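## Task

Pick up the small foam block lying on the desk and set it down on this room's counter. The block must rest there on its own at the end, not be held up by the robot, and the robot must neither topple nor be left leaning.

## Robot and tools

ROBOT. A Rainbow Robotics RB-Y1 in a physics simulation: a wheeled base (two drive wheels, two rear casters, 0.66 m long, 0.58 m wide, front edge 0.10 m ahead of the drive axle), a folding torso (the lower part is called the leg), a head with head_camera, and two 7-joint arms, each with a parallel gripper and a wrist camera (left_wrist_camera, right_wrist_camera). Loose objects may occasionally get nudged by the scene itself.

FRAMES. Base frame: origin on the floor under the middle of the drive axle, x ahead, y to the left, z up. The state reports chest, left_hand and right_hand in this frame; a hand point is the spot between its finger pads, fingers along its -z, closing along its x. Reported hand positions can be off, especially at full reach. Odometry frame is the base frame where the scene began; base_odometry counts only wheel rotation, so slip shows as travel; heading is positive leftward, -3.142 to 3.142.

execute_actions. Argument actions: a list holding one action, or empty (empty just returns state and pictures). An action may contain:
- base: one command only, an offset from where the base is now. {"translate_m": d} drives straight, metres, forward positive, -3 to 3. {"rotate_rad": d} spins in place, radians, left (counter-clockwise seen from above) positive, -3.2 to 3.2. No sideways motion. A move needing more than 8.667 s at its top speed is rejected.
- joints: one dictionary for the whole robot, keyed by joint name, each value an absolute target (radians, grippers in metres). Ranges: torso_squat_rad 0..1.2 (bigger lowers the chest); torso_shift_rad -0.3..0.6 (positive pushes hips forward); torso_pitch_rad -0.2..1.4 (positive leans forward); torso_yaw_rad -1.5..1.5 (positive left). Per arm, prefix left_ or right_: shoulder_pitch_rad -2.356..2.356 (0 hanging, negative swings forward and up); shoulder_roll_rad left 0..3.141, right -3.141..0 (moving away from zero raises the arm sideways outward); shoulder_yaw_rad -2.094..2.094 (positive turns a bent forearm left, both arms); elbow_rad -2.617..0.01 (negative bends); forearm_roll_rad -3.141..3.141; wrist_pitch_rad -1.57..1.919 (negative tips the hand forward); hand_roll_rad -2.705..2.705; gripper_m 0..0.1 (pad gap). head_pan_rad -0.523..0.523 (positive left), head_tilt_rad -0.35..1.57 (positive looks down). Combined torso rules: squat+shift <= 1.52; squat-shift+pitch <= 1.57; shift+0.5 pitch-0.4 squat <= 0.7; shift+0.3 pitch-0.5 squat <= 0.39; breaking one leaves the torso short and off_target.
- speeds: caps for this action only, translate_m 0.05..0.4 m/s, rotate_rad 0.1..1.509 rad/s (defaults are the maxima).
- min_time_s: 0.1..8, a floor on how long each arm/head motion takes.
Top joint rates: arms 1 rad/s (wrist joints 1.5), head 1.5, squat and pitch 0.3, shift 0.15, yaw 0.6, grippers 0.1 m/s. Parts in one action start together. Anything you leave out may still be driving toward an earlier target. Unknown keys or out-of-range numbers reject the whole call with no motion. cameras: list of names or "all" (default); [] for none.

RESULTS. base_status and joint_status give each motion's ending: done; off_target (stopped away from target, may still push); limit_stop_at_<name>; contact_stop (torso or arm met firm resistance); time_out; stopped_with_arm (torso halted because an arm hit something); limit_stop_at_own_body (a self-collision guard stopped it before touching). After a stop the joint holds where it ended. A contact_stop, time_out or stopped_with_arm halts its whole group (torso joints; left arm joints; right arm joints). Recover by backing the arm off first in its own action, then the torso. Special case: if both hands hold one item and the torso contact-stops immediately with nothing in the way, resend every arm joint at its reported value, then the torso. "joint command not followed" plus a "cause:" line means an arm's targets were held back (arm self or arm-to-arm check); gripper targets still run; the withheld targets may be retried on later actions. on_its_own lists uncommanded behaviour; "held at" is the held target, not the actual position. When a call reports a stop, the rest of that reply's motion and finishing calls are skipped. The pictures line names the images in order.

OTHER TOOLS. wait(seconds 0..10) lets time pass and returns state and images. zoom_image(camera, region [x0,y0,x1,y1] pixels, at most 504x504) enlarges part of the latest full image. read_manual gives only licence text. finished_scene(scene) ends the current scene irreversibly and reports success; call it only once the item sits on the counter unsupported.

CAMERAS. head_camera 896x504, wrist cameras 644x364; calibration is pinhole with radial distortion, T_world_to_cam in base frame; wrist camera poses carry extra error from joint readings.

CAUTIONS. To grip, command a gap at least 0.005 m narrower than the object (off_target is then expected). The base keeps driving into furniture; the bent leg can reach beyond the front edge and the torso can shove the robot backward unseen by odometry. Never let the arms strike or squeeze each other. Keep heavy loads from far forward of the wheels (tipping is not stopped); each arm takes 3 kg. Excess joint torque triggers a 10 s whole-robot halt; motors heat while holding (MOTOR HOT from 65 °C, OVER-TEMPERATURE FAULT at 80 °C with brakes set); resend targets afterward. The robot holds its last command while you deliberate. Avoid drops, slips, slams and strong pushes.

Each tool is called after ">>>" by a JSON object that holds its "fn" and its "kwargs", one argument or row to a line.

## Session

>>> {"fn": "execute_actions", "kwargs": {
  "actions": []
}}

Scene clock: 0.00 s.
base_odometry: x=+0.000 y=+0.000 heading=+0.000 (m, m, rad; odometry frame)
base_status: not commanded
joint_positions: torso_squat_rad=+0.350 torso_shift_rad=-0.001 torso_pitch_rad=-0.001 torso_yaw_rad=+0.001 left_shoulder_pitch_rad=-0.024 left_shoulder_roll_rad=+0.013 left_shoulder_yaw_rad=+0.041 left_elbow_rad=-0.115 left_forearm_roll_rad=-0.017 left_wrist_pitch_rad=+0.039 left_hand_roll_rad=-0.048 left_gripper_m=+0.100 right_shoulder_pitch_rad=-0.041 right_shoulder_roll_rad=-0.033 right_shoulder_yaw_rad=+0.011 right_elbow_rad=-0.234 right_forearm_roll_rad=+0.042 right_wrist_pitch_rad=+0.002 right_hand_roll_rad=-0.018 right_gripper_m=+0.100 head_pan_rad=+0.000 head_tilt_rad=+0.400
joint_status: not commanded
chest: x=-0.2289 y=+0.0008 z=+1.2475 quat_wxyz=(+1.000, -0.001, -0.001, +0.000) (m; base frame)
left_hand: x=-0.1643 y=+0.2311 z=+0.5648 quat_wxyz=(+0.999, +0.008, -0.050, -0.016) (m; base frame)
right_hand: x=-0.0853 y=-0.2418 z=+0.5768 quat_wxyz=(+0.990, -0.017, -0.135, +0.026) (m; base frame)
pictures: head_camera, left_wrist_camera, right_wrist_camera
camera_calibration (this result's frames):
head_camera: T_world_to_cam=[[0.0156333, -0.999875, 0.00224106, -0.00344867], [-0.327268, -0.00723478, -0.944904, 1.35367], [0.944802, 0.0140385, -0.327341, 0.611298], [0, 0, 0, 1]] pos_world=[-0.13449, -0.00223649, 1.47919]
left_wrist_camera: T_world_to_cam=[[0.990985, -0.0099978, 0.133599, 0.0906749], [-0.0947334, -0.757425, 0.646014, -0.171514], [0.0947325, -0.652846, -0.751544, 0.678705], [0, 0, 0, 1]] pos_world=[-0.170401, 0.314087, 0.608763]
right_wrist_camera: T_world_to_cam=[[-0.949418, -0.0929053, -0.299956, 0.0668072], [-0.256842, 0.779314, 0.571579, -0.130536], [0.180657, 0.619708, -0.763757, 0.696246], [0, 0, 0, 1]] pos_world=[-0.0958808, -0.323535, 0.626413]
Images, in order (width x height): head_camera 896x504, left_wrist_camera 644x364, right_wrist_camera 644x364.

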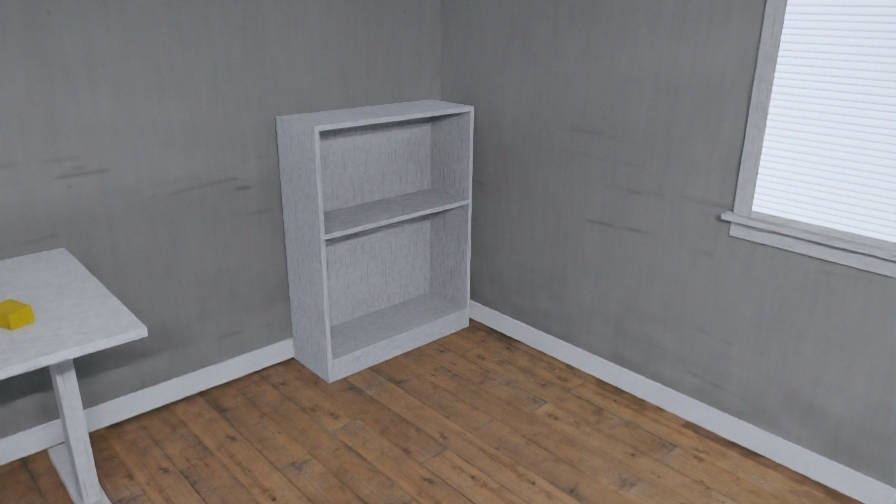

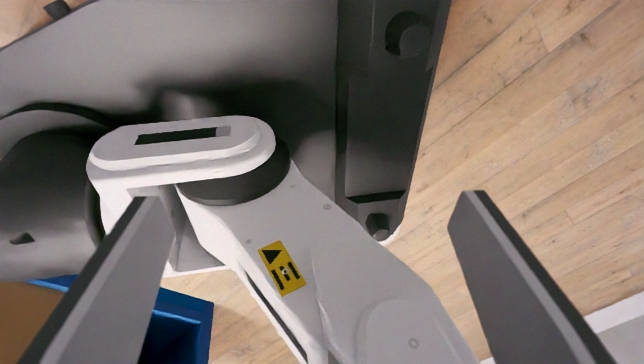

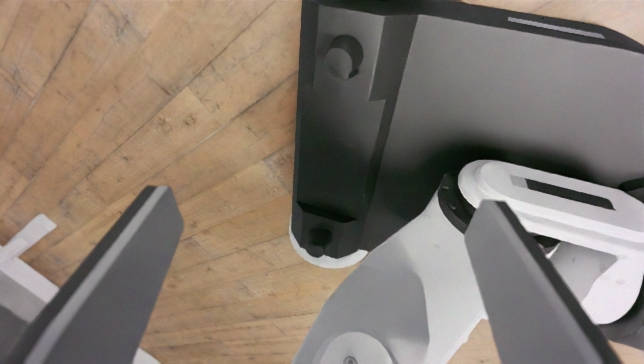

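>>> {"fn": "execute_actions", "kwargs": {
  "actions": [
    {"base": {"rotate_rad": 0.55}, "joints": {"torso_yaw_rad": 0.8, "head_pan_rad": 0.52, "head_tilt_rad": 0.3}}
  ],
  "cameras": ["head_camera"]
}}

Scene clock: 74.43 s.
base_odometry: x=+0.000 y=+0.000 heading=+0.549 (m, m, rad; odometry frame)
base_status: done
joint_positions: torso_squat_rad=+0.350 torso_shift_rad=-0.001 torso_pitch_rad=-0.001 torso_yaw_rad=+0.800 left_shoulder_pitch_rad=-0.024 left_shoulder_roll_rad=+0.013 left_shoulder_yaw_rad=+0.041 left_elbow_rad=-0.115 left_forearm_roll_rad=-0.017 left_wrist_pitch_rad=+0.039 left_hand_roll_rad=-0.048 left_gripper_m=+0.100 right_shoulder_pitch_rad=-0.041 right_shoulder_roll_rad=-0.033 right_shoulder_yaw_rad=+0.011 right_elbow_rad=-0.234 right_forearm_roll_rad=+0.042 right_wrist_pitch_rad=+0.002 right_hand_roll_rad=-0.018 right_gripper_m=+0.100 head_pan_rad=+0.520 head_tilt_rad=+0.300
joint_status: all done
chest: x=-0.2289 y=+0.0008 z=+1.2475 quat_wxyz=(+0.921, -0.001, +0.000, +0.389) (m; base frame)
left_hand: x=-0.3495 y=+0.2068 z=+0.5646 quat_wxyz=(+0.926, +0.026, -0.042, +0.374) (m; base frame)
right_hand: x=+0.0448 y=-0.0661 z=+0.5767 quat_wxyz=(+0.902, +0.036, -0.131, +0.409) (m; base frame)
pictures: head_camera
camera_calibration (this result's frames):
head_camera: T_world_to_cam=[[0.972167, -0.234262, 0.00361965, 0.202007], [-0.0513403, -0.228081, -0.972288, 1.45395], [0.228595, 0.94504, -0.23376, 0.31301], [0, 0, 0, 1]] pos_world=[-0.193291, 0.0831329, 1.48609]
Images, in order (width x height): head_camera 896x504.

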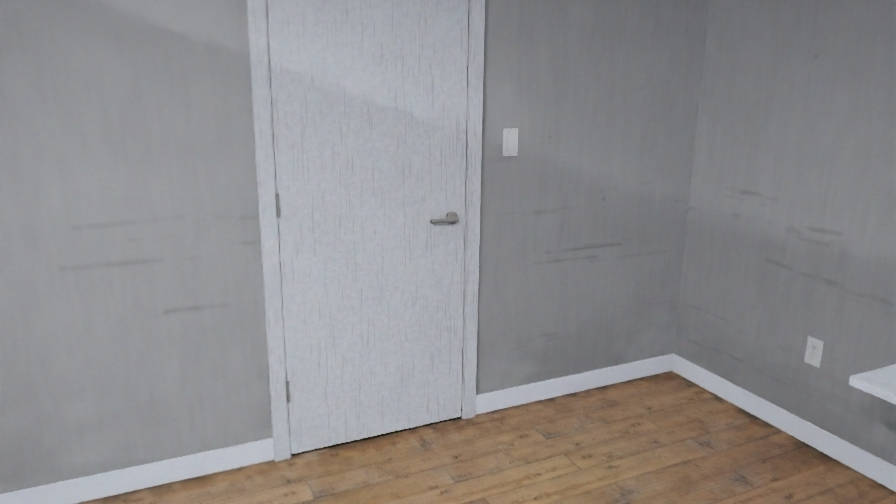

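>>> {"fn": "execute_actions", "kwargs": {
  "actions": [
    {"base": {"translate_m": 0.75}, "joints": {"torso_yaw_rad": 0.0, "torso_squat_rad": 0.75, "torso_pitch_rad": 0.3, "left_shoulder_pitch_rad": -1.488, "left_shoulder_roll_rad": 0.319, "left_shoulder_yaw_rad": 0.348, "left_elbow_rad": -0.867, "left_forearm_roll_rad": 0.0, "left_wrist_pitch_rad": 1.85, "left_hand_roll_rad": -0.3, "right_elbow_rad": -0.5, "head_pan_rad": -0.05, "head_tilt_rad": 0.25}, "min_time_s": 2.5}
  ],
  "cameras": ["head_camera", "left_wrist_camera"]
}}

Scene clock: 108.33 s.
base_odometry: x=+0.639 y=+0.392 heading=+0.550 (m, m, rad; odometry frame)
base_status: done
joint_positions: torso_squat_rad=+0.406 torso_shift_rad=-0.001 torso_pitch_rad=+0.040 torso_yaw_rad=+0.688 left_shoulder_pitch_rad=-1.488 left_shoulder_roll_rad=+0.319 left_shoulder_yaw_rad=+0.348 left_elbow_rad=-0.867 left_forearm_roll_rad=+0.000 left_wrist_pitch_rad=+1.850 left_hand_roll_rad=-0.300 left_gripper_m=+0.100 right_shoulder_pitch_rad=-0.041 right_shoulder_roll_rad=-0.033 right_shoulder_yaw_rad=+0.011 right_elbow_rad=-0.248 right_forearm_roll_rad=+0.042 right_wrist_pitch_rad=+0.002 right_hand_roll_rad=-0.018 right_gripper_m=+0.100 head_pan_rad=-0.050 head_tilt_rad=+0.250
joint_status: torso_squat_rad limit_stop_at_own_body (moved +0.056 of +0.400); torso_pitch_rad limit_stop_at_own_body (moved +0.041 of +0.301); torso_yaw_rad limit_stop_at_own_body (moved -0.112 of -0.800); right_elbow_rad limit_stop_at_own_body (moved -0.014 of -0.266); the others done
on_its_own: torso_squat_rad is held at +0.406, not at your +0.750, since a limit_stop_at_own_body; torso_pitch_rad is held at +0.040, not at your +0.300, since a limit_stop_at_own_body; torso_yaw_rad is held at +0.688, not at your +0.000, since a limit_stop_at_own_body; right_elbow_rad is held at -0.248, not at your -0.500, since a limit_stop_at_own_body
chest: x=-0.2162 y=+0.0009 z=+1.2328 quat_wxyz=(+0.941, +0.006, +0.019, +0.337) (m; base frame)
left_hand: x=+0.1028 y=+0.5469 z=+1.2610 quat_wxyz=(+0.955, +0.120, -0.198, +0.185) (m; base frame)
right_hand: x=+0.0257 y=-0.0917 z=+0.5529 quat_wxyz=(+0.925, +0.039, -0.120, +0.358) (m; base frame)
pictures: head_camera, left_wrist_camera
camera_calibration (this result's frames):
head_camera: T_world_to_cam=[[0.606956, -0.79448, -0.020165, 0.152363], [-0.183383, -0.11532, -0.976254, 1.41829], [0.773289, 0.596241, -0.215688, 0.389442], [0, 0, 0, 1]] pos_world=[-0.133538, 0.0524049, 1.47169]
left_wrist_camera: T_world_to_cam=[[0.831558, 0.315232, 0.457319, -0.833518], [0.0733762, -0.878478, 0.472115, -0.0885804], [0.55057, -0.359035, -0.753635, 1.17795], [0, 0, 0, 1]] pos_world=[0.0510722, 0.607861, 1.31075]
Images, in order (width x height): head_camera 896x504, left_wrist_camera 644x364.

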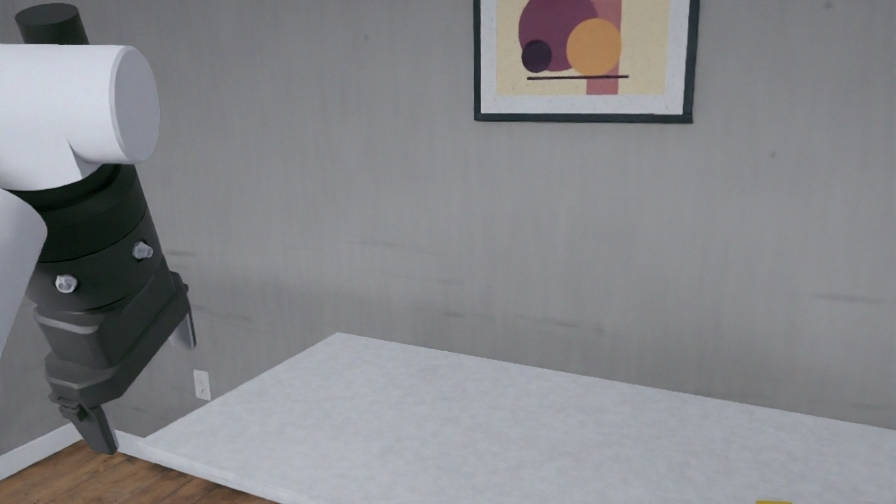

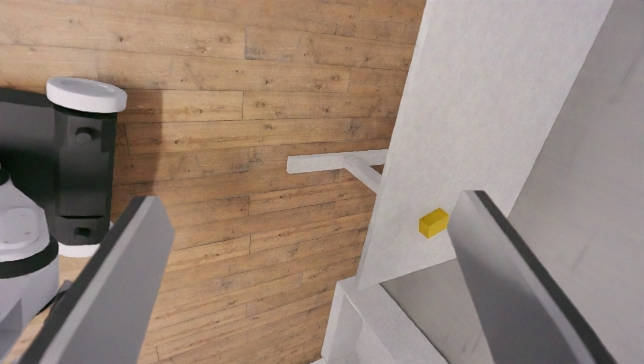

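>>> {"fn": "execute_actions", "kwargs": {
  "actions": [
    {"joints": {"torso_yaw_rad": 0.0, "right_shoulder_roll_rad": -0.15, "head_pan_rad": 0.0, "head_tilt_rad": 0.7}}
  ],
  "cameras": ["head_camera", "left_wrist_camera"]
}}

Scene clock: 131.57 s.
base_odometry: x=+0.639 y=+0.392 heading=+0.550 (m, m, rad; odometry frame)
base_status: not commanded
joint_positions: torso_squat_rad=+0.406 torso_shift_rad=-0.001 torso_pitch_rad=+0.040 torso_yaw_rad=+0.000 left_shoulder_pitch_rad=-1.488 left_shoulder_roll_rad=+0.319 left_shoulder_yaw_rad=+0.348 left_elbow_rad=-0.867 left_forearm_roll_rad=+0.000 left_wrist_pitch_rad=+1.850 left_hand_roll_rad=-0.300 left_gripper_m=+0.100 right_shoulder_pitch_rad=-0.041 right_shoulder_roll_rad=-0.150 right_shoulder_yaw_rad=+0.011 right_elbow_rad=-0.248 right_forearm_roll_rad=+0.042 right_wrist_pitch_rad=+0.002 right_hand_roll_rad=-0.018 right_gripper_m=+0.100 head_pan_rad=+0.000 head_tilt_rad=+0.700
joint_status: all done
on_its_own: torso_squat_rad is held at +0.406, not at your +0.750, since a limit_stop_at_own_body; torso_pitch_rad is held at +0.040, not at your +0.300, since a limit_stop_at_own_body; right_elbow_rad is held at -0.248, not at your -0.500, since a limit_stop_at_own_body
chest: x=-0.2162 y=+0.0009 z=+1.2328 quat_wxyz=(+1.000, -0.001, +0.020, +0.000) (m; base frame)
left_hand: x=+0.3771 y=+0.2209 z=+1.2506 quat_wxyz=(+0.963, +0.033, -0.225, -0.145) (m; base frame)
right_hand: x=-0.0924 y=-0.3299 z=+0.5660 quat_wxyz=(+0.989, -0.075, -0.121, +0.033) (m; base frame)
pictures: head_camera, left_wrist_camera
camera_calibration (this result's frames):
head_camera: T_world_to_cam=[[0.0138415, -0.999901, -0.00259075, 0.00286273], [-0.624529, -0.00662178, -0.780974, 1.05552], [0.780879, 0.0124279, -0.624558, 0.981415], [0, 0, 0, 1]] pos_world=[-0.107205, -0.00234505, 1.43729]
left_wrist_camera: T_world_to_cam=[[0.846307, -0.272556, 0.457688, -0.830272], [-0.497125, -0.712805, 0.494748, -0.239981], [0.191395, -0.646237, -0.738746, 1.08223], [0, 0, 0, 1]] pos_world=[0.37623, 0.302021, 1.29823]
Images, in order (width x height): head_camera 896x504, left_wrist_camera 644x364.

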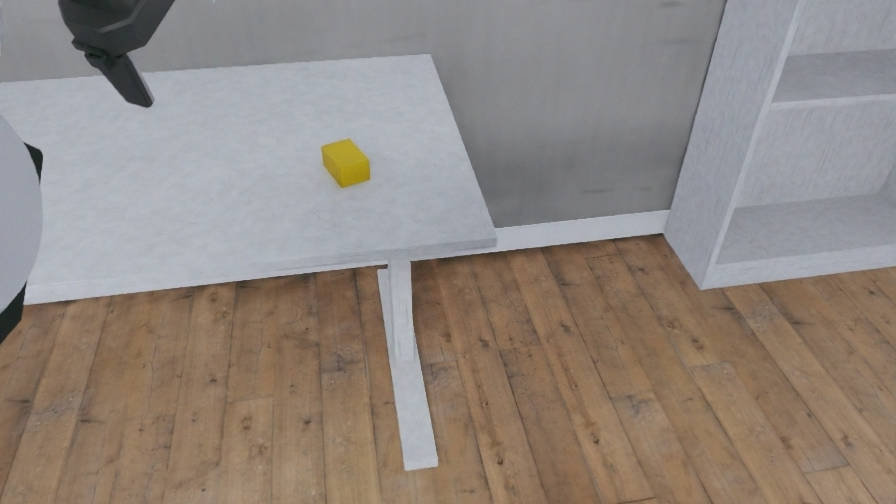

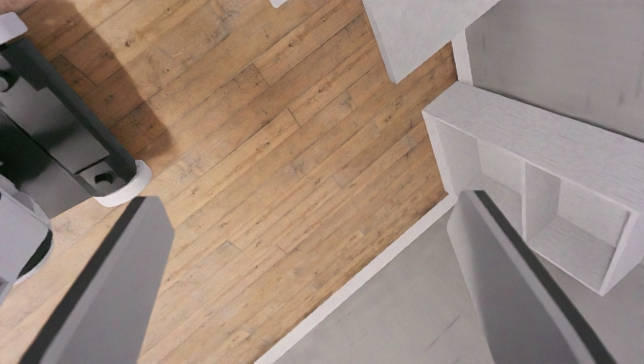

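>>> {"fn": "zoom_image", "kwargs": {
  "camera": "head_camera",
  "region": [300, 120, 400, 200]
}}

Region (300, 120, 400, 200) of head_camera's 896x504 image, scaled by 5.040, with more detail than that image has; it fills the top 403 rows of this view, and the rest is white.

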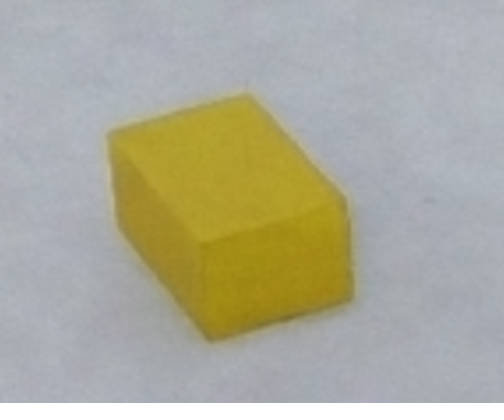

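>>> {"fn": "execute_actions", "kwargs": {
  "actions": [
    {"base": {"translate_m": 0.48}, "joints": {"torso_yaw_rad": -0.015, "torso_squat_rad": 0.8, "torso_pitch_rad": 0.4, "left_hand_roll_rad": -1.02, "right_elbow_rad": -0.6, "head_pan_rad": 0.3, "head_tilt_rad": 0.45}}
  ],
  "cameras": ["head_camera", "left_wrist_camera"]
}}

Scene clock: 195.87 s.
base_odometry: x=+1.048 y=+0.643 heading=+0.550 (m, m, rad; odometry frame)
base_status: done
joint_positions: torso_squat_rad=+0.800 torso_shift_rad=-0.001 torso_pitch_rad=+0.400 torso_yaw_rad=-0.015 left_shoulder_pitch_rad=-1.488 left_shoulder_roll_rad=+0.319 left_shoulder_yaw_rad=+0.348 left_elbow_rad=-0.867 left_forearm_roll_rad=+0.000 left_wrist_pitch_rad=+1.850 left_hand_roll_rad=-1.020 left_gripper_m=+0.100 right_shoulder_pitch_rad=-0.041 right_shoulder_roll_rad=-0.150 right_shoulder_yaw_rad=+0.011 right_elbow_rad=-0.600 right_forearm_roll_rad=+0.042 right_wrist_pitch_rad=+0.002 right_hand_roll_rad=-0.018 right_gripper_m=+0.100 head_pan_rad=+0.300 head_tilt_rad=+0.450
joint_status: all done
chest: x=-0.1078 y=+0.0008 z=+1.0532 quat_wxyz=(+0.980, -0.002, +0.199, -0.007) (m; base frame)
left_hand: x=+0.4566 y=+0.2119 z=+0.8593 quat_wxyz=(+0.869, +0.021, -0.045, -0.493) (m; base frame)
right_hand: x=-0.0611 y=-0.3216 z=+0.3862 quat_wxyz=(+0.990, -0.066, -0.117, +0.051) (m; base frame)
pictures: head_camera, left_wrist_camera
camera_calibration (this result's frames):
head_camera: T_world_to_cam=[[0.272095, -0.955542, -0.113593, 0.138277], [-0.691473, -0.112062, -0.713657, 0.924103], [0.6692, 0.272729, -0.691223, 0.79734], [0, 0, 0, 1]] pos_world=[0.0677881, 0.0182285, 1.22634]
left_wrist_camera: T_world_to_cam=[[0.525366, -0.845671, 0.0939746, -0.140424], [-0.7082, -0.373378, 0.599201, -0.0784984], [-0.471638, -0.381353, -0.795064, 1.06717], [0, 0, 0, 1]] pos_world=[0.5215, 0.258906, 0.908701]
Images, in order (width x height): head_camera 896x504, left_wrist_camera 644x364.

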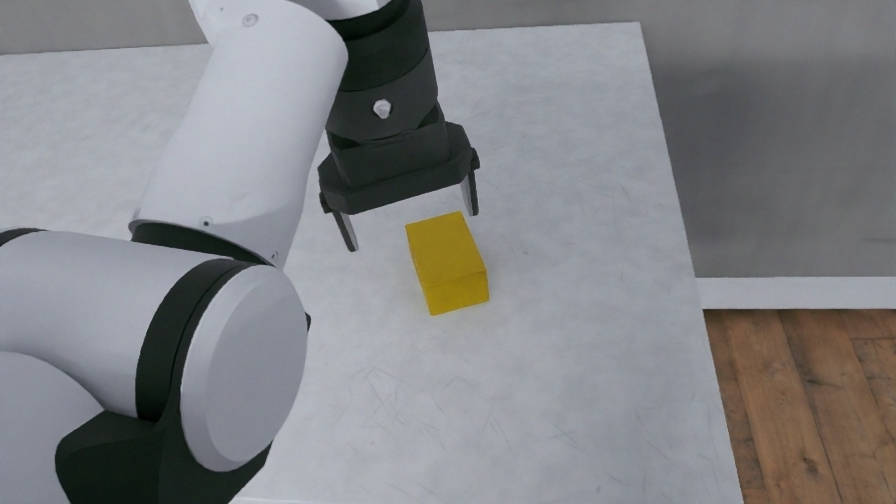

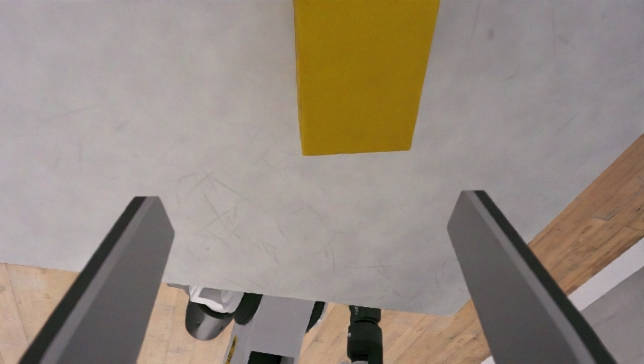

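>>> {"fn": "zoom_image", "kwargs": {
  "camera": "head_camera",
  "region": [385, 195, 511, 325]
}}

>>> {"fn": "zoom_image", "kwargs": {
  "camera": "left_wrist_camera",
  "region": [270, 0, 470, 180]
}}

Region (385, 195, 511, 325) of head_camera's 896x504 image, scaled by 3.877, with more detail than that image has; it fills the left 488 columns of this view, and the rest is white.

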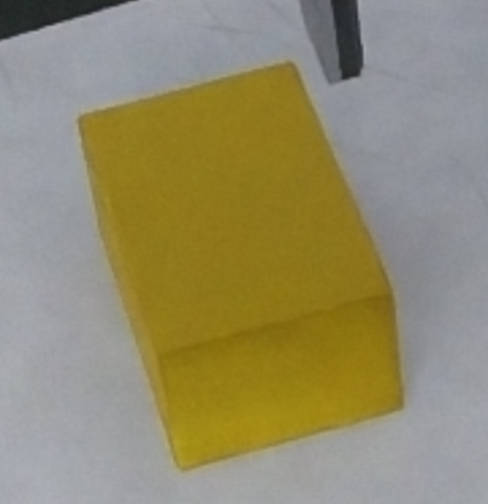

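Region (270, 0, 470, 180) of left_wrist_camera's 644x364 image, scaled by 2.520, with more detail than that image has; it fills the top 454 rows of this view, and the rest is white.

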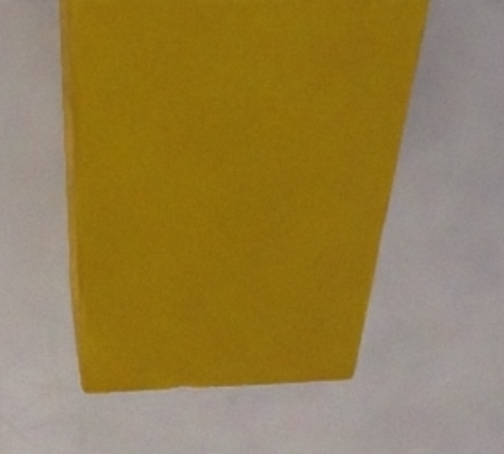

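>>> {"fn": "execute_actions", "kwargs": {
  "actions": [
    {"joints": {"torso_shift_rad": 0.076, "torso_yaw_rad": -0.022, "torso_pitch_rad": 0.45}}
  ],
  "cameras": ["head_camera", "left_wrist_camera"]
}}

Scene clock: 248.40 s.
base_odometry: x=+1.048 y=+0.643 heading=+0.550 (m, m, rad; odometry frame)
base_status: not commanded
joint_positions: torso_squat_rad=+0.800 torso_shift_rad=+0.076 torso_pitch_rad=+0.450 torso_yaw_rad=-0.022 left_shoulder_pitch_rad=-1.488 left_shoulder_roll_rad=+0.319 left_shoulder_yaw_rad=+0.348 left_elbow_rad=-0.867 left_forearm_roll_rad=+0.000 left_wrist_pitch_rad=+1.850 left_hand_roll_rad=-1.020 left_gripper_m=+0.100 right_shoulder_pitch_rad=-0.041 right_shoulder_roll_rad=-0.150 right_shoulder_yaw_rad=+0.011 right_elbow_rad=-0.600 right_forearm_roll_rad=+0.042 right_wrist_pitch_rad=+0.002 right_hand_roll_rad=-0.018 right_gripper_m=+0.100 head_pan_rad=+0.300 head_tilt_rad=+0.450
joint_status: all done
chest: x=-0.0562 y=+0.0008 z=+1.0454 quat_wxyz=(+0.975, -0.003, +0.223, -0.011) (m; base frame)
left_hand: x=+0.4991 y=+0.2077 z=+0.8229 quat_wxyz=(+0.868, +0.007, -0.024, -0.496) (m; base frame)
right_hand: x=-0.0450 y=-0.3237 z=+0.3779 quat_wxyz=(+0.992, -0.067, -0.092, +0.050) (m; base frame)
pictures: head_camera, left_wrist_camera
camera_calibration (this result's frames):
head_camera: T_world_to_cam=[[0.260032, -0.957586, -0.124148, 0.133715], [-0.726994, -0.109533, -0.677851, 0.914751], [0.635503, 0.266518, -0.724641, 0.790488], [0, 0, 0, 1]] pos_world=[0.127891, 0.01756, 1.20949]
left_wrist_camera: T_world_to_cam=[[0.524056, -0.848789, 0.0701632, -0.14196], [-0.679691, -0.367162, 0.63499, -0.0731258], [-0.513211, -0.380459, -0.769328, 1.05603], [0, 0, 0, 1]] pos_world=[0.56666, 0.254435, 0.86883]
Images, in order (width x height): head_camera 896x504, left_wrist_camera 644x364.

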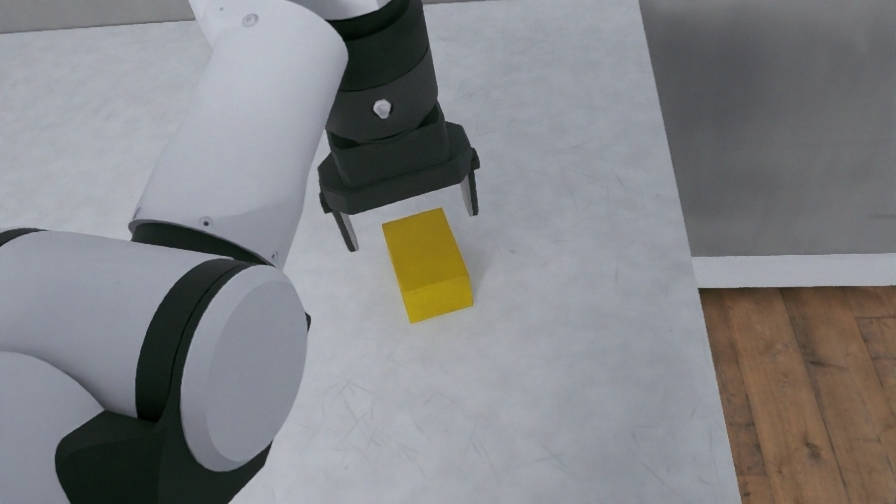

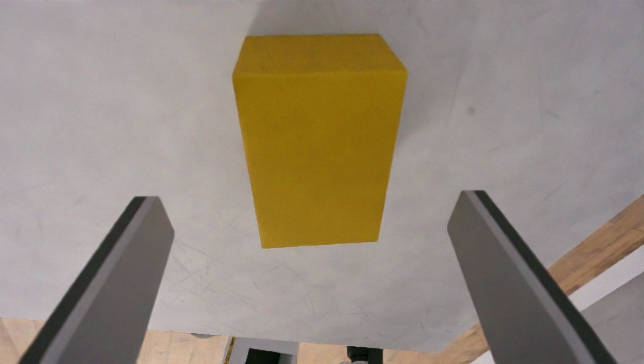

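>>> {"fn": "execute_actions", "kwargs": {
  "actions": [
    {"joints": {"torso_pitch_rad": 0.534}}
  ],
  "cameras": ["left_wrist_camera"]
}}

Scene clock: 273.83 s.
base_odometry: x=+1.048 y=+0.643 heading=+0.550 (m, m, rad; odometry frame)
base_status: not commanded
joint_positions: torso_squat_rad=+0.800 torso_shift_rad=+0.076 torso_pitch_rad=+0.534 torso_yaw_rad=-0.022 left_shoulder_pitch_rad=-1.488 left_shoulder_roll_rad=+0.319 left_shoulder_yaw_rad=+0.348 left_elbow_rad=-0.867 left_forearm_roll_rad=+0.000 left_wrist_pitch_rad=+1.850 left_hand_roll_rad=-1.020 left_gripper_m=+0.100 right_shoulder_pitch_rad=-0.041 right_shoulder_roll_rad=-0.150 right_shoulder_yaw_rad=+0.011 right_elbow_rad=-0.600 right_forearm_roll_rad=+0.042 right_wrist_pitch_rad=+0.002 right_hand_roll_rad=-0.018 right_gripper_m=+0.100 head_pan_rad=+0.300 head_tilt_rad=+0.450
joint_status: all done
chest: x=-0.0334 y=+0.0007 z=+1.0331 quat_wxyz=(+0.964, -0.004, +0.264, -0.011) (m; base frame)
left_hand: x=+0.5014 y=+0.2077 z=+0.7649 quat_wxyz=(+0.868, -0.014, +0.012, -0.496) (m; base frame)
right_hand: x=-0.0780 y=-0.3237 z=+0.3671 quat_wxyz=(+0.995, -0.065, -0.050, +0.052) (m; base frame)
pictures: left_wrist_camera
camera_calibration (this result's frames):
left_wrist_camera: T_world_to_cam=[[0.528032, -0.848824, 0.0260828, -0.107408], [-0.624207, -0.367113, 0.689633, -0.104412], [-0.575801, -0.380429, -0.723689, 1.00909], [0, 0, 0, 1]] pos_world=[0.572574, 0.254385, 0.805073]
Images, in order (width x height): left_wrist_camera 644x364.

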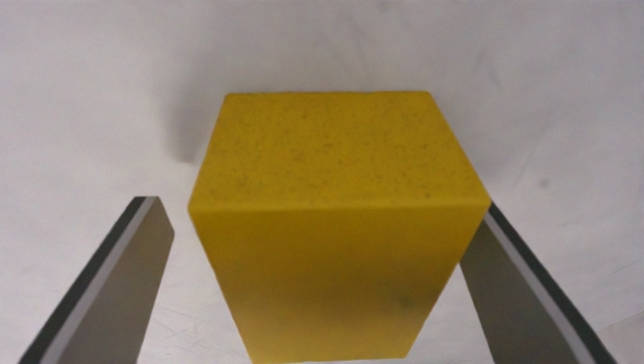

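>>> {"fn": "execute_actions", "kwargs": {
  "actions": [
    {"joints": {"left_gripper_m": 0.049}}
  ],
  "cameras": ["left_wrist_camera"]
}}

Scene clock: 285.27 s.
base_odometry: x=+1.048 y=+0.643 heading=+0.550 (m, m, rad; odometry frame)
base_status: not commanded
joint_positions: torso_squat_rad=+0.800 torso_shift_rad=+0.076 torso_pitch_rad=+0.534 torso_yaw_rad=-0.022 left_shoulder_pitch_rad=-1.488 left_shoulder_roll_rad=+0.319 left_shoulder_yaw_rad=+0.348 left_elbow_rad=-0.867 left_forearm_roll_rad=+0.000 left_wrist_pitch_rad=+1.850 left_hand_roll_rad=-1.020 left_gripper_m=+0.059 right_shoulder_pitch_rad=-0.041 right_shoulder_roll_rad=-0.150 right_shoulder_yaw_rad=+0.011 right_elbow_rad=-0.600 right_forearm_roll_rad=+0.042 right_wrist_pitch_rad=+0.002 right_hand_roll_rad=-0.018 right_gripper_m=+0.100 head_pan_rad=+0.300 head_tilt_rad=+0.450
joint_status: left_gripper_m off_target (ended at +0.059, target +0.049)
chest: x=-0.0334 y=+0.0007 z=+1.0331 quat_wxyz=(+0.964, -0.004, +0.264, -0.011) (m; base frame)
left_hand: x=+0.5014 y=+0.2077 z=+0.7649 quat_wxyz=(+0.868, -0.014, +0.012, -0.496) (m; base frame)
right_hand: x=-0.0780 y=-0.3237 z=+0.3671 quat_wxyz=(+0.995, -0.065, -0.050, +0.052) (m; base frame)
pictures: left_wrist_camera
camera_calibration (this result's frames):
left_wrist_camera: T_world_to_cam=[[0.528032, -0.848824, 0.0260828, -0.107408], [-0.624207, -0.367113, 0.689633, -0.104412], [-0.575802, -0.38043, -0.723689, 1.00909], [0, 0, 0, 1]] pos_world=[0.572574, 0.254385, 0.805072]
Images, in order (width x height): left_wrist_camera 644x364.

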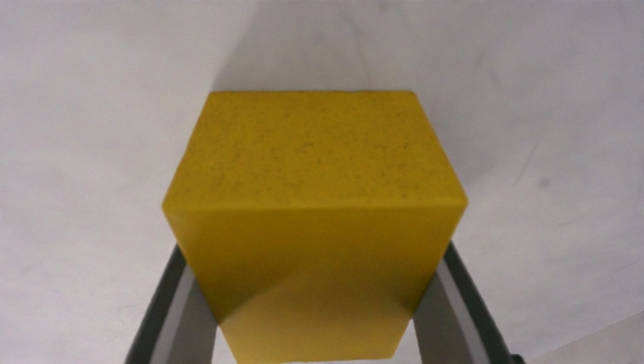

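>>> {"fn": "execute_actions", "kwargs": {
  "actions": [
    {"base": {"translate_m": -0.45}, "joints": {"torso_pitch_rad": 0.1, "torso_squat_rad": 0.4, "torso_shift_rad": 0.0, "torso_yaw_rad": 0.0}}
  ],
  "cameras": ["left_wrist_camera"]
}}

>>> {"fn": "execute_actions", "kwargs": {
  "actions": [
    {"base": {"rotate_rad": -2.6}, "joints": {"torso_pitch_rad": 0.0, "torso_squat_rad": 0.0, "left_shoulder_pitch_rad": -0.2, "left_shoulder_roll_rad": 0.05, "left_shoulder_yaw_rad": 0.07, "left_elbow_rad": -1.75, "right_shoulder_roll_rad": -0.04, "right_elbow_rad": -0.1, "head_pan_rad": -0.2, "head_tilt_rad": 0.4}, "min_time_s": 2.5}
  ],
  "cameras": ["head_camera", "left_wrist_camera"]
}}

Scene clock: 348.07 s.
base_odometry: x=+0.665 y=+0.408 heading=+0.552 (m, m, rad; odometry frame)
base_status: done
joint_positions: torso_squat_rad=+0.400 torso_shift_rad=+0.000 torso_pitch_rad=+0.100 torso_yaw_rad=+0.000 left_shoulder_pitch_rad=-1.488 left_shoulder_roll_rad=+0.319 left_shoulder_yaw_rad=+0.348 left_elbow_rad=-0.867 left_forearm_roll_rad=+0.000 left_wrist_pitch_rad=+1.850 left_hand_roll_rad=-1.020 left_gripper_m=+0.059 right_shoulder_pitch_rad=-0.041 right_shoulder_roll_rad=-0.150 right_shoulder_yaw_rad=+0.011 right_elbow_rad=-0.600 right_forearm_roll_rad=+0.042 right_wrist_pitch_rad=+0.002 right_hand_roll_rad=-0.018 right_gripper_m=+0.100 head_pan_rad=+0.300 head_tilt_rad=+0.450
joint_status: all done
chest: x=-0.1971 y=+0.0009 z=+1.2331 quat_wxyz=(+0.999, -0.001, +0.050, +0.000) (m; base frame)
left_hand: x=+0.3962 y=+0.2209 z=+1.2153 quat_wxyz=(+0.856, +0.096, -0.173, -0.478) (m; base frame)
right_hand: x=+0.0494 y=-0.3169 z=+0.6093 quat_wxyz=(+0.961, -0.071, -0.264, +0.048) (m; base frame)
pictures: left_wrist_camera
camera_calibration (this result's frames):
left_wrist_camera: T_world_to_cam=[[0.48653, -0.838873, 0.244091, -0.303075], [-0.848197, -0.386574, 0.362108, 0.0152363], [-0.209403, -0.383214, -0.899609, 1.34874], [0, 0, 0, 1]] pos_world=[0.442809, 0.268504, 1.2818]
Images, in order (width x height): left_wrist_camera 644x364.

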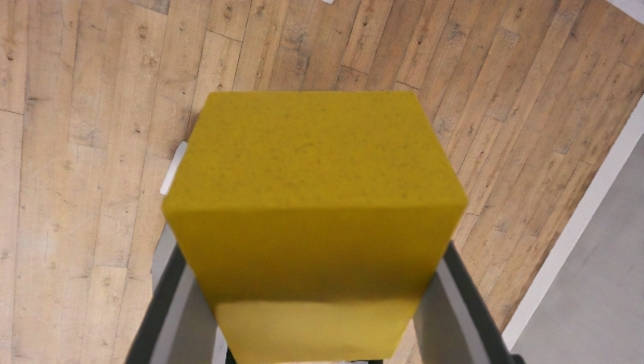

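Scene clock: 353.20 s.
base_odometry: x=+0.665 y=+0.408 heading=-2.048 (m, m, rad; odometry frame)
base_status: done
joint_positions: torso_squat_rad=+0.000 torso_shift_rad=+0.000 torso_pitch_rad=+0.000 torso_yaw_rad=+0.000 left_shoulder_pitch_rad=-0.200 left_shoulder_roll_rad=+0.050 left_shoulder_yaw_rad=+0.070 left_elbow_rad=-1.750 left_forearm_roll_rad=+0.000 left_wrist_pitch_rad=+1.850 left_hand_roll_rad=-1.020 left_gripper_m=+0.059 right_shoulder_pitch_rad=-0.041 right_shoulder_roll_rad=-0.040 right_shoulder_yaw_rad=+0.011 right_elbow_rad=-0.100 right_forearm_roll_rad=+0.042 right_wrist_pitch_rad=+0.002 right_hand_roll_rad=-0.018 right_gripper_m=+0.100 head_pan_rad=-0.200 head_tilt_rad=+0.400
joint_status: all done
chest: x=-0.2281 y=+0.0009 z=+1.2899 quat_wxyz=(+1.000, -0.001, +0.000, +0.000) (m; base frame)
left_hand: x=+0.1256 y=+0.2423 z=+0.9392 quat_wxyz=(+0.874, +0.040, -0.030, -0.484) (m; base frame)
right_hand: x=-0.1498 y=-0.2495 z=+0.6101 quat_wxyz=(+0.997, -0.021, -0.068, +0.025) (m; base frame)
pictures: head_camera, left_wrist_camera
camera_calibration (this result's frames):
head_camera: T_world_to_cam=[[-0.184439, -0.982841, 0.00221809, -0.0447375], [-0.323041, 0.0584899, -0.944576, 1.39442], [0.928239, -0.174934, -0.328286, 0.622379], [0, 0, 0, 1]] pos_world=[-0.135512, -0.0166545, 1.52156]
left_wrist_camera: T_world_to_cam=[[0.545877, -0.836402, 0.0494938, 0.0886667], [-0.694421, -0.418578, 0.585296, -0.327151], [-0.468826, -0.353869, -0.809308, 0.992528], [0, 0, 0, 1]] pos_world=[0.189741, 0.288448, 0.990352]
Images, in order (width x height): head_camera 896x504, left_wrist_camera 644x364.

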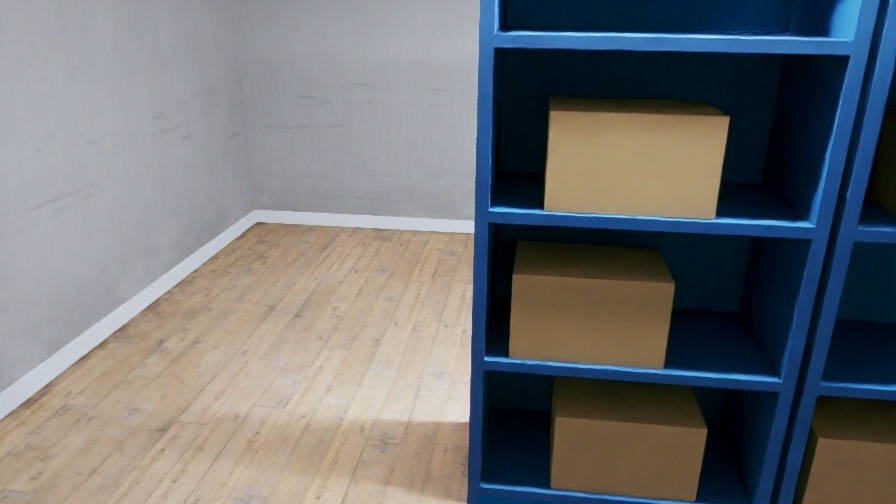

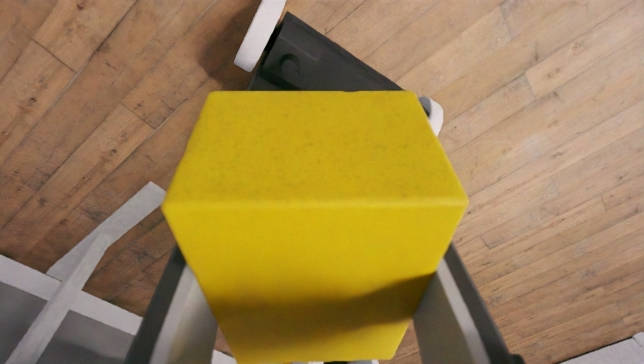

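>>> {"fn": "execute_actions", "kwargs": {
  "actions": [
    {"base": {"translate_m": 2.2}, "joints": {"torso_yaw_rad": -0.8, "head_pan_rad": -0.45, "head_tilt_rad": 0.45}}
  ],
  "cameras": ["head_camera"]
}}

Scene clock: 403.97 s.
base_odometry: x=-0.346 y=-1.546 heading=-2.048 (m, m, rad; odometry frame)
base_status: done
joint_positions: torso_squat_rad=+0.000 torso_shift_rad=+0.000 torso_pitch_rad=+0.000 torso_yaw_rad=-0.800 left_shoulder_pitch_rad=-0.200 left_shoulder_roll_rad=+0.050 left_shoulder_yaw_rad=+0.070 left_elbow_rad=-1.750 left_forearm_roll_rad=+0.000 left_wrist_pitch_rad=+1.850 left_hand_roll_rad=-1.020 left_gripper_m=+0.059 right_shoulder_pitch_rad=-0.041 right_shoulder_roll_rad=-0.040 right_shoulder_yaw_rad=+0.011 right_elbow_rad=-0.100 right_forearm_roll_rad=+0.042 right_wrist_pitch_rad=+0.002 right_hand_roll_rad=-0.018 right_gripper_m=+0.100 head_pan_rad=-0.450 head_tilt_rad=+0.450
joint_status: all done
chest: x=-0.2279 y=+0.0009 z=+1.2899 quat_wxyz=(+0.921, -0.001, +0.000, -0.389) (m; base frame)
left_hand: x=+0.1919 y=-0.0847 z=+0.9395 quat_wxyz=(+0.616, +0.026, -0.043, -0.786) (m; base frame)
right_hand: x=-0.3522 y=-0.2299 z=+0.6101 quat_wxyz=(+0.928, -0.046, -0.055, -0.365) (m; base frame)
pictures: head_camera
camera_calibration (this result's frames):
head_camera: T_world_to_cam=[[-0.944307, -0.329066, 0.000617377, -0.211071], [-0.123605, 0.352965, -0.927436, 1.41442], [0.304969, -0.875861, -0.373981, 0.551032], [0, 0, 0, 1]] pos_world=[-0.192534, -0.0860688, 1.51799]
Images, in order (width x height): head_camera 896x504.

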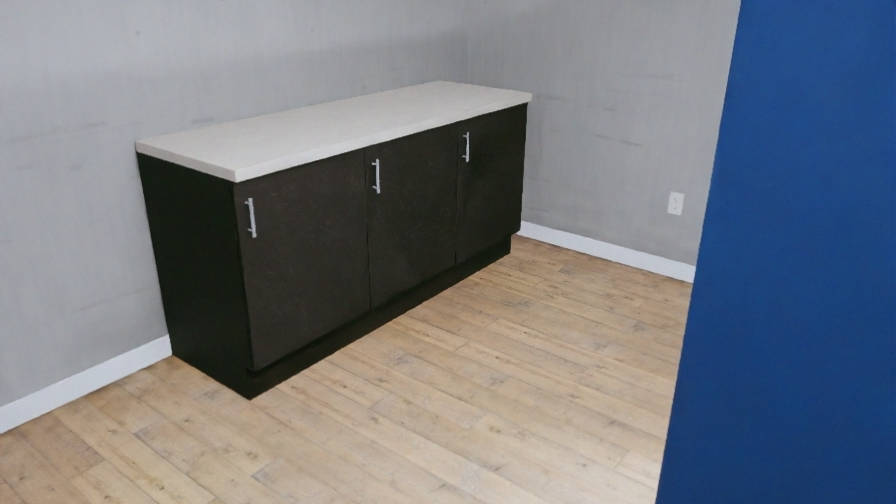

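>>> {"fn": "execute_actions", "kwargs": {
  "actions": [
    {"base": {"rotate_rad": -1.12}, "joints": {"torso_yaw_rad": 0.0, "head_pan_rad": -0.1, "head_tilt_rad": 0.55}}
  ],
  "cameras": ["head_camera"]
}}

Scene clock: 466.60 s.
base_odometry: x=-0.346 y=-1.546 heading=+3.116 (m, m, rad; odometry frame)
base_status: done
joint_positions: torso_squat_rad=+0.000 torso_shift_rad=+0.000 torso_pitch_rad=+0.000 torso_yaw_rad=+0.000 left_shoulder_pitch_rad=-0.200 left_shoulder_roll_rad=+0.050 left_shoulder_yaw_rad=+0.070 left_elbow_rad=-1.750 left_forearm_roll_rad=+0.000 left_wrist_pitch_rad=+1.850 left_hand_roll_rad=-1.020 left_gripper_m=+0.059 right_shoulder_pitch_rad=-0.041 right_shoulder_roll_rad=-0.040 right_shoulder_yaw_rad=+0.011 right_elbow_rad=-0.100 right_forearm_roll_rad=+0.042 right_wrist_pitch_rad=+0.002 right_hand_roll_rad=-0.018 right_gripper_m=+0.100 head_pan_rad=-0.100 head_tilt_rad=+0.550
joint_status: all done
chest: x=-0.2279 y=+0.0009 z=+1.2899 quat_wxyz=(+1.000, -0.001, +0.000, +0.000) (m; base frame)
left_hand: x=+0.1256 y=+0.2423 z=+0.9390 quat_wxyz=(+0.874, +0.040, -0.030, -0.484) (m; base frame)
right_hand: x=-0.1497 y=-0.2493 z=+0.6101 quat_wxyz=(+0.997, -0.021, -0.068, +0.025) (m; base frame)
pictures: head_camera
camera_calibration (this result's frames):
head_camera: T_world_to_cam=[[-0.0854946, -0.996339, 0.0000852939, -0.0211293], [-0.464195, 0.0397563, -0.88484, 1.27642], [0.881597, -0.0756886, -0.465895, 0.817548], [0, 0, 0, 1]] pos_world=[-0.130046, -0.00991855, 1.51032]
Images, in order (width x height): head_camera 896x504.

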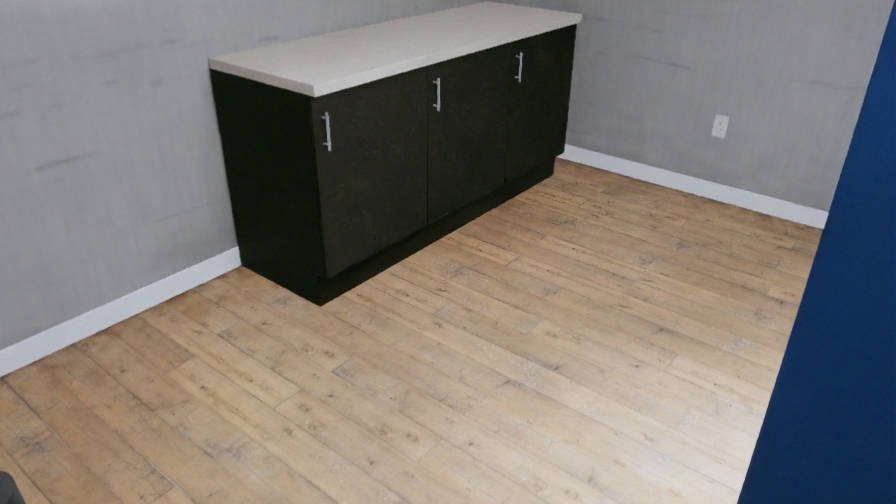

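>>> {"fn": "execute_actions", "kwargs": {
  "actions": [
    {"base": {"translate_m": 1.86}, "joints": {"torso_pitch_rad": 0.45, "left_shoulder_pitch_rad": -1.488, "left_shoulder_roll_rad": 0.319, "left_shoulder_yaw_rad": 0.348, "left_elbow_rad": -0.867, "left_wrist_pitch_rad": 1.81, "head_pan_rad": 0.25, "head_tilt_rad": 0.5}, "min_time_s": 3.5}
  ],
  "cameras": ["head_camera", "left_wrist_camera"]
}}

Scene clock: 498.23 s.
base_odometry: x=-2.205 y=-1.498 heading=+3.115 (m, m, rad; odometry frame)
base_status: done
joint_positions: torso_squat_rad=+0.000 torso_shift_rad=+0.000 torso_pitch_rad=+0.450 torso_yaw_rad=+0.000 left_shoulder_pitch_rad=-1.487 left_shoulder_roll_rad=+0.319 left_shoulder_yaw_rad=+0.348 left_elbow_rad=-0.867 left_forearm_roll_rad=+0.000 left_wrist_pitch_rad=+1.810 left_hand_roll_rad=-1.020 left_gripper_m=+0.059 right_shoulder_pitch_rad=-0.041 right_shoulder_roll_rad=-0.040 right_shoulder_yaw_rad=+0.011 right_elbow_rad=-0.100 right_forearm_roll_rad=+0.042 right_wrist_pitch_rad=+0.002 right_hand_roll_rad=-0.018 right_gripper_m=+0.100 head_pan_rad=+0.250 head_tilt_rad=+0.500
joint_status: all done
chest: x=-0.0933 y=+0.0009 z=+1.2591 quat_wxyz=(+0.975, -0.001, +0.223, +0.000) (m; base frame)
left_hand: x=+0.4671 y=+0.2207 z=+1.0393 quat_wxyz=(+0.872, +0.021, -0.039, -0.488) (m; base frame)
right_hand: x=-0.3185 y=-0.2493 z=+0.6129 quat_wxyz=(+0.987, -0.015, +0.156, +0.029) (m; base frame)
pictures: head_camera, left_wrist_camera
camera_calibration (this result's frames):
head_camera: T_world_to_cam=[[0.235365, -0.965315, -0.113002, 0.154876], [-0.760859, -0.110663, -0.639412, 0.97826], [0.604729, 0.236474, -0.760515, 1.02051], [0, 0, 0, 1]] pos_world=[0.090737, 0.0164387, 1.41912]
left_wrist_camera: T_world_to_cam=[[0.537593, -0.839043, 0.0836706, -0.151807], [-0.697051, -0.386383, 0.60401, -0.183006], [-0.474461, -0.383034, -0.792572, 1.21763], [0, 0, 0, 1]] pos_world=[0.531764, 0.268312, 1.0883]
Images, in order (width x height): head_camera 896x504, left_wrist_camera 644x364.

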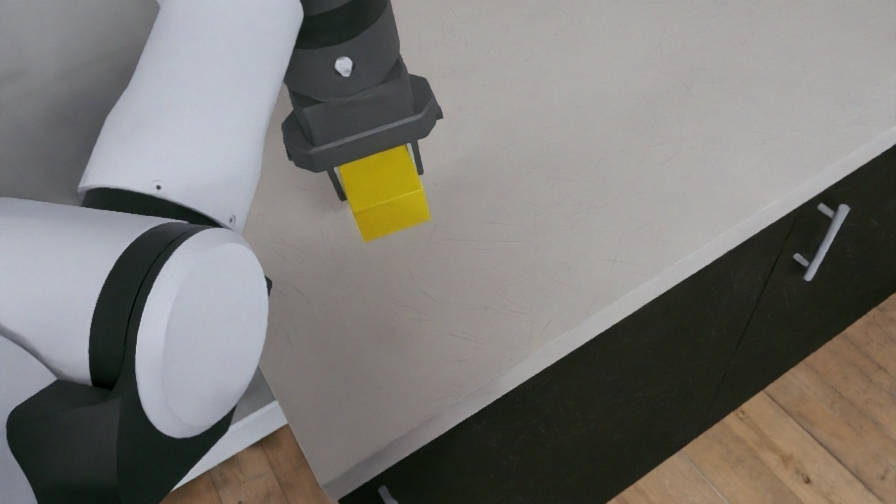

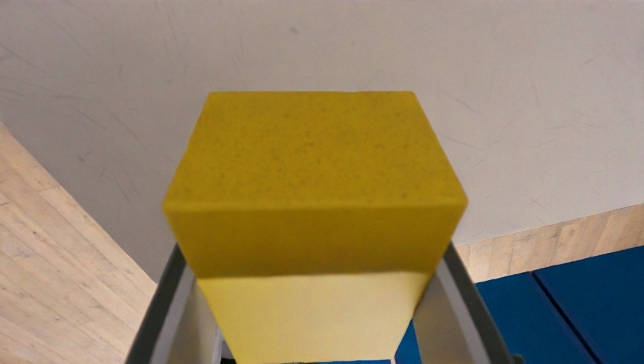

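>>> {"fn": "execute_actions", "kwargs": {
  "actions": [
    {"joints": {"torso_pitch_rad": 0.56, "head_tilt_rad": 0.4}}
  ],
  "cameras": ["head_camera", "left_wrist_camera"]
}}

Scene clock: 525.13 s.
base_odometry: x=-2.205 y=-1.498 heading=+3.115 (m, m, rad; odometry frame)
base_status: not commanded
joint_positions: torso_squat_rad=+0.000 torso_shift_rad=+0.000 torso_pitch_rad=+0.560 torso_yaw_rad=+0.000 left_shoulder_pitch_rad=-1.488 left_shoulder_roll_rad=+0.319 left_shoulder_yaw_rad=+0.348 left_elbow_rad=-0.867 left_forearm_roll_rad=+0.000 left_wrist_pitch_rad=+1.810 left_hand_roll_rad=-1.020 left_gripper_m=+0.059 right_shoulder_pitch_rad=-0.041 right_shoulder_roll_rad=-0.040 right_shoulder_yaw_rad=+0.011 right_elbow_rad=-0.100 right_forearm_roll_rad=+0.042 right_wrist_pitch_rad=+0.002 right_hand_roll_rad=-0.018 right_gripper_m=+0.100 head_pan_rad=+0.250 head_tilt_rad=+0.400
joint_status: all done
chest: x=-0.0635 y=+0.0009 z=+1.2426 quat_wxyz=(+0.961, -0.001, +0.276, +0.000) (m; base frame)
left_hand: x=+0.4693 y=+0.2207 z=+0.9626 quat_wxyz=(+0.873, -0.006, +0.009, -0.488) (m; base frame)
right_hand: x=-0.3583 y=-0.2493 z=+0.6251 quat_wxyz=(+0.977, -0.013, +0.210, +0.030) (m; base frame)
pictures: head_camera, left_wrist_camera
camera_calibration (this result's frames):
head_camera: T_world_to_cam=[[0.222242, -0.965329, -0.136925, 0.174596], [-0.77036, -0.0877759, -0.631538, 0.985528], [0.597624, 0.245836, -0.763159, 0.973455], [0, 0, 0, 1]] pos_world=[0.13865, 0.0157381, 1.38921]
left_wrist_camera: T_world_to_cam=[[0.543468, -0.839083, 0.0241445, -0.092118], [-0.626545, -0.386331, 0.676898, -0.238395], [-0.558645, -0.383, -0.735681, 1.14269], [0, 0, 0, 1]] pos_world=[0.539055, 0.268255, 1.00425]
Images, in order (width x height): head_camera 896x504, left_wrist_camera 644x364.

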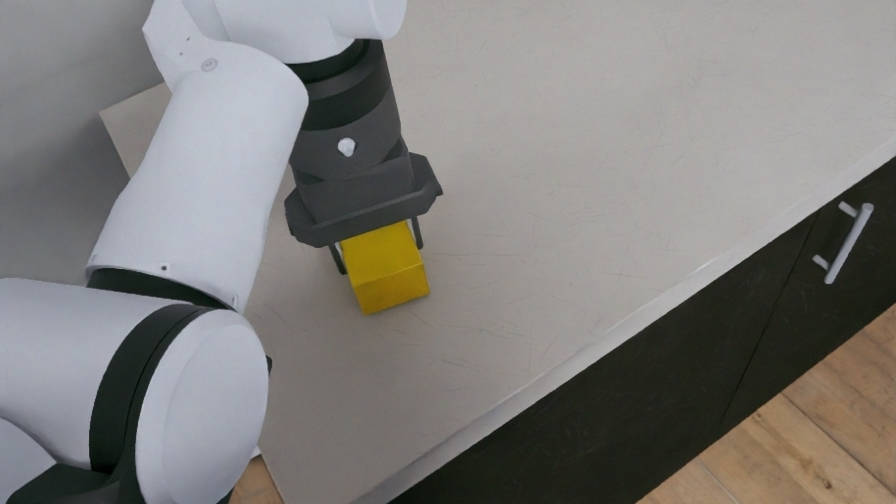

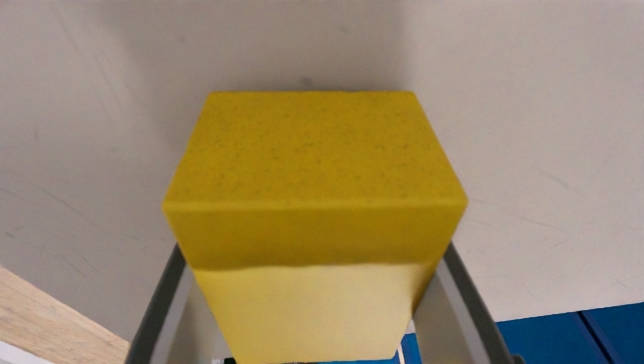

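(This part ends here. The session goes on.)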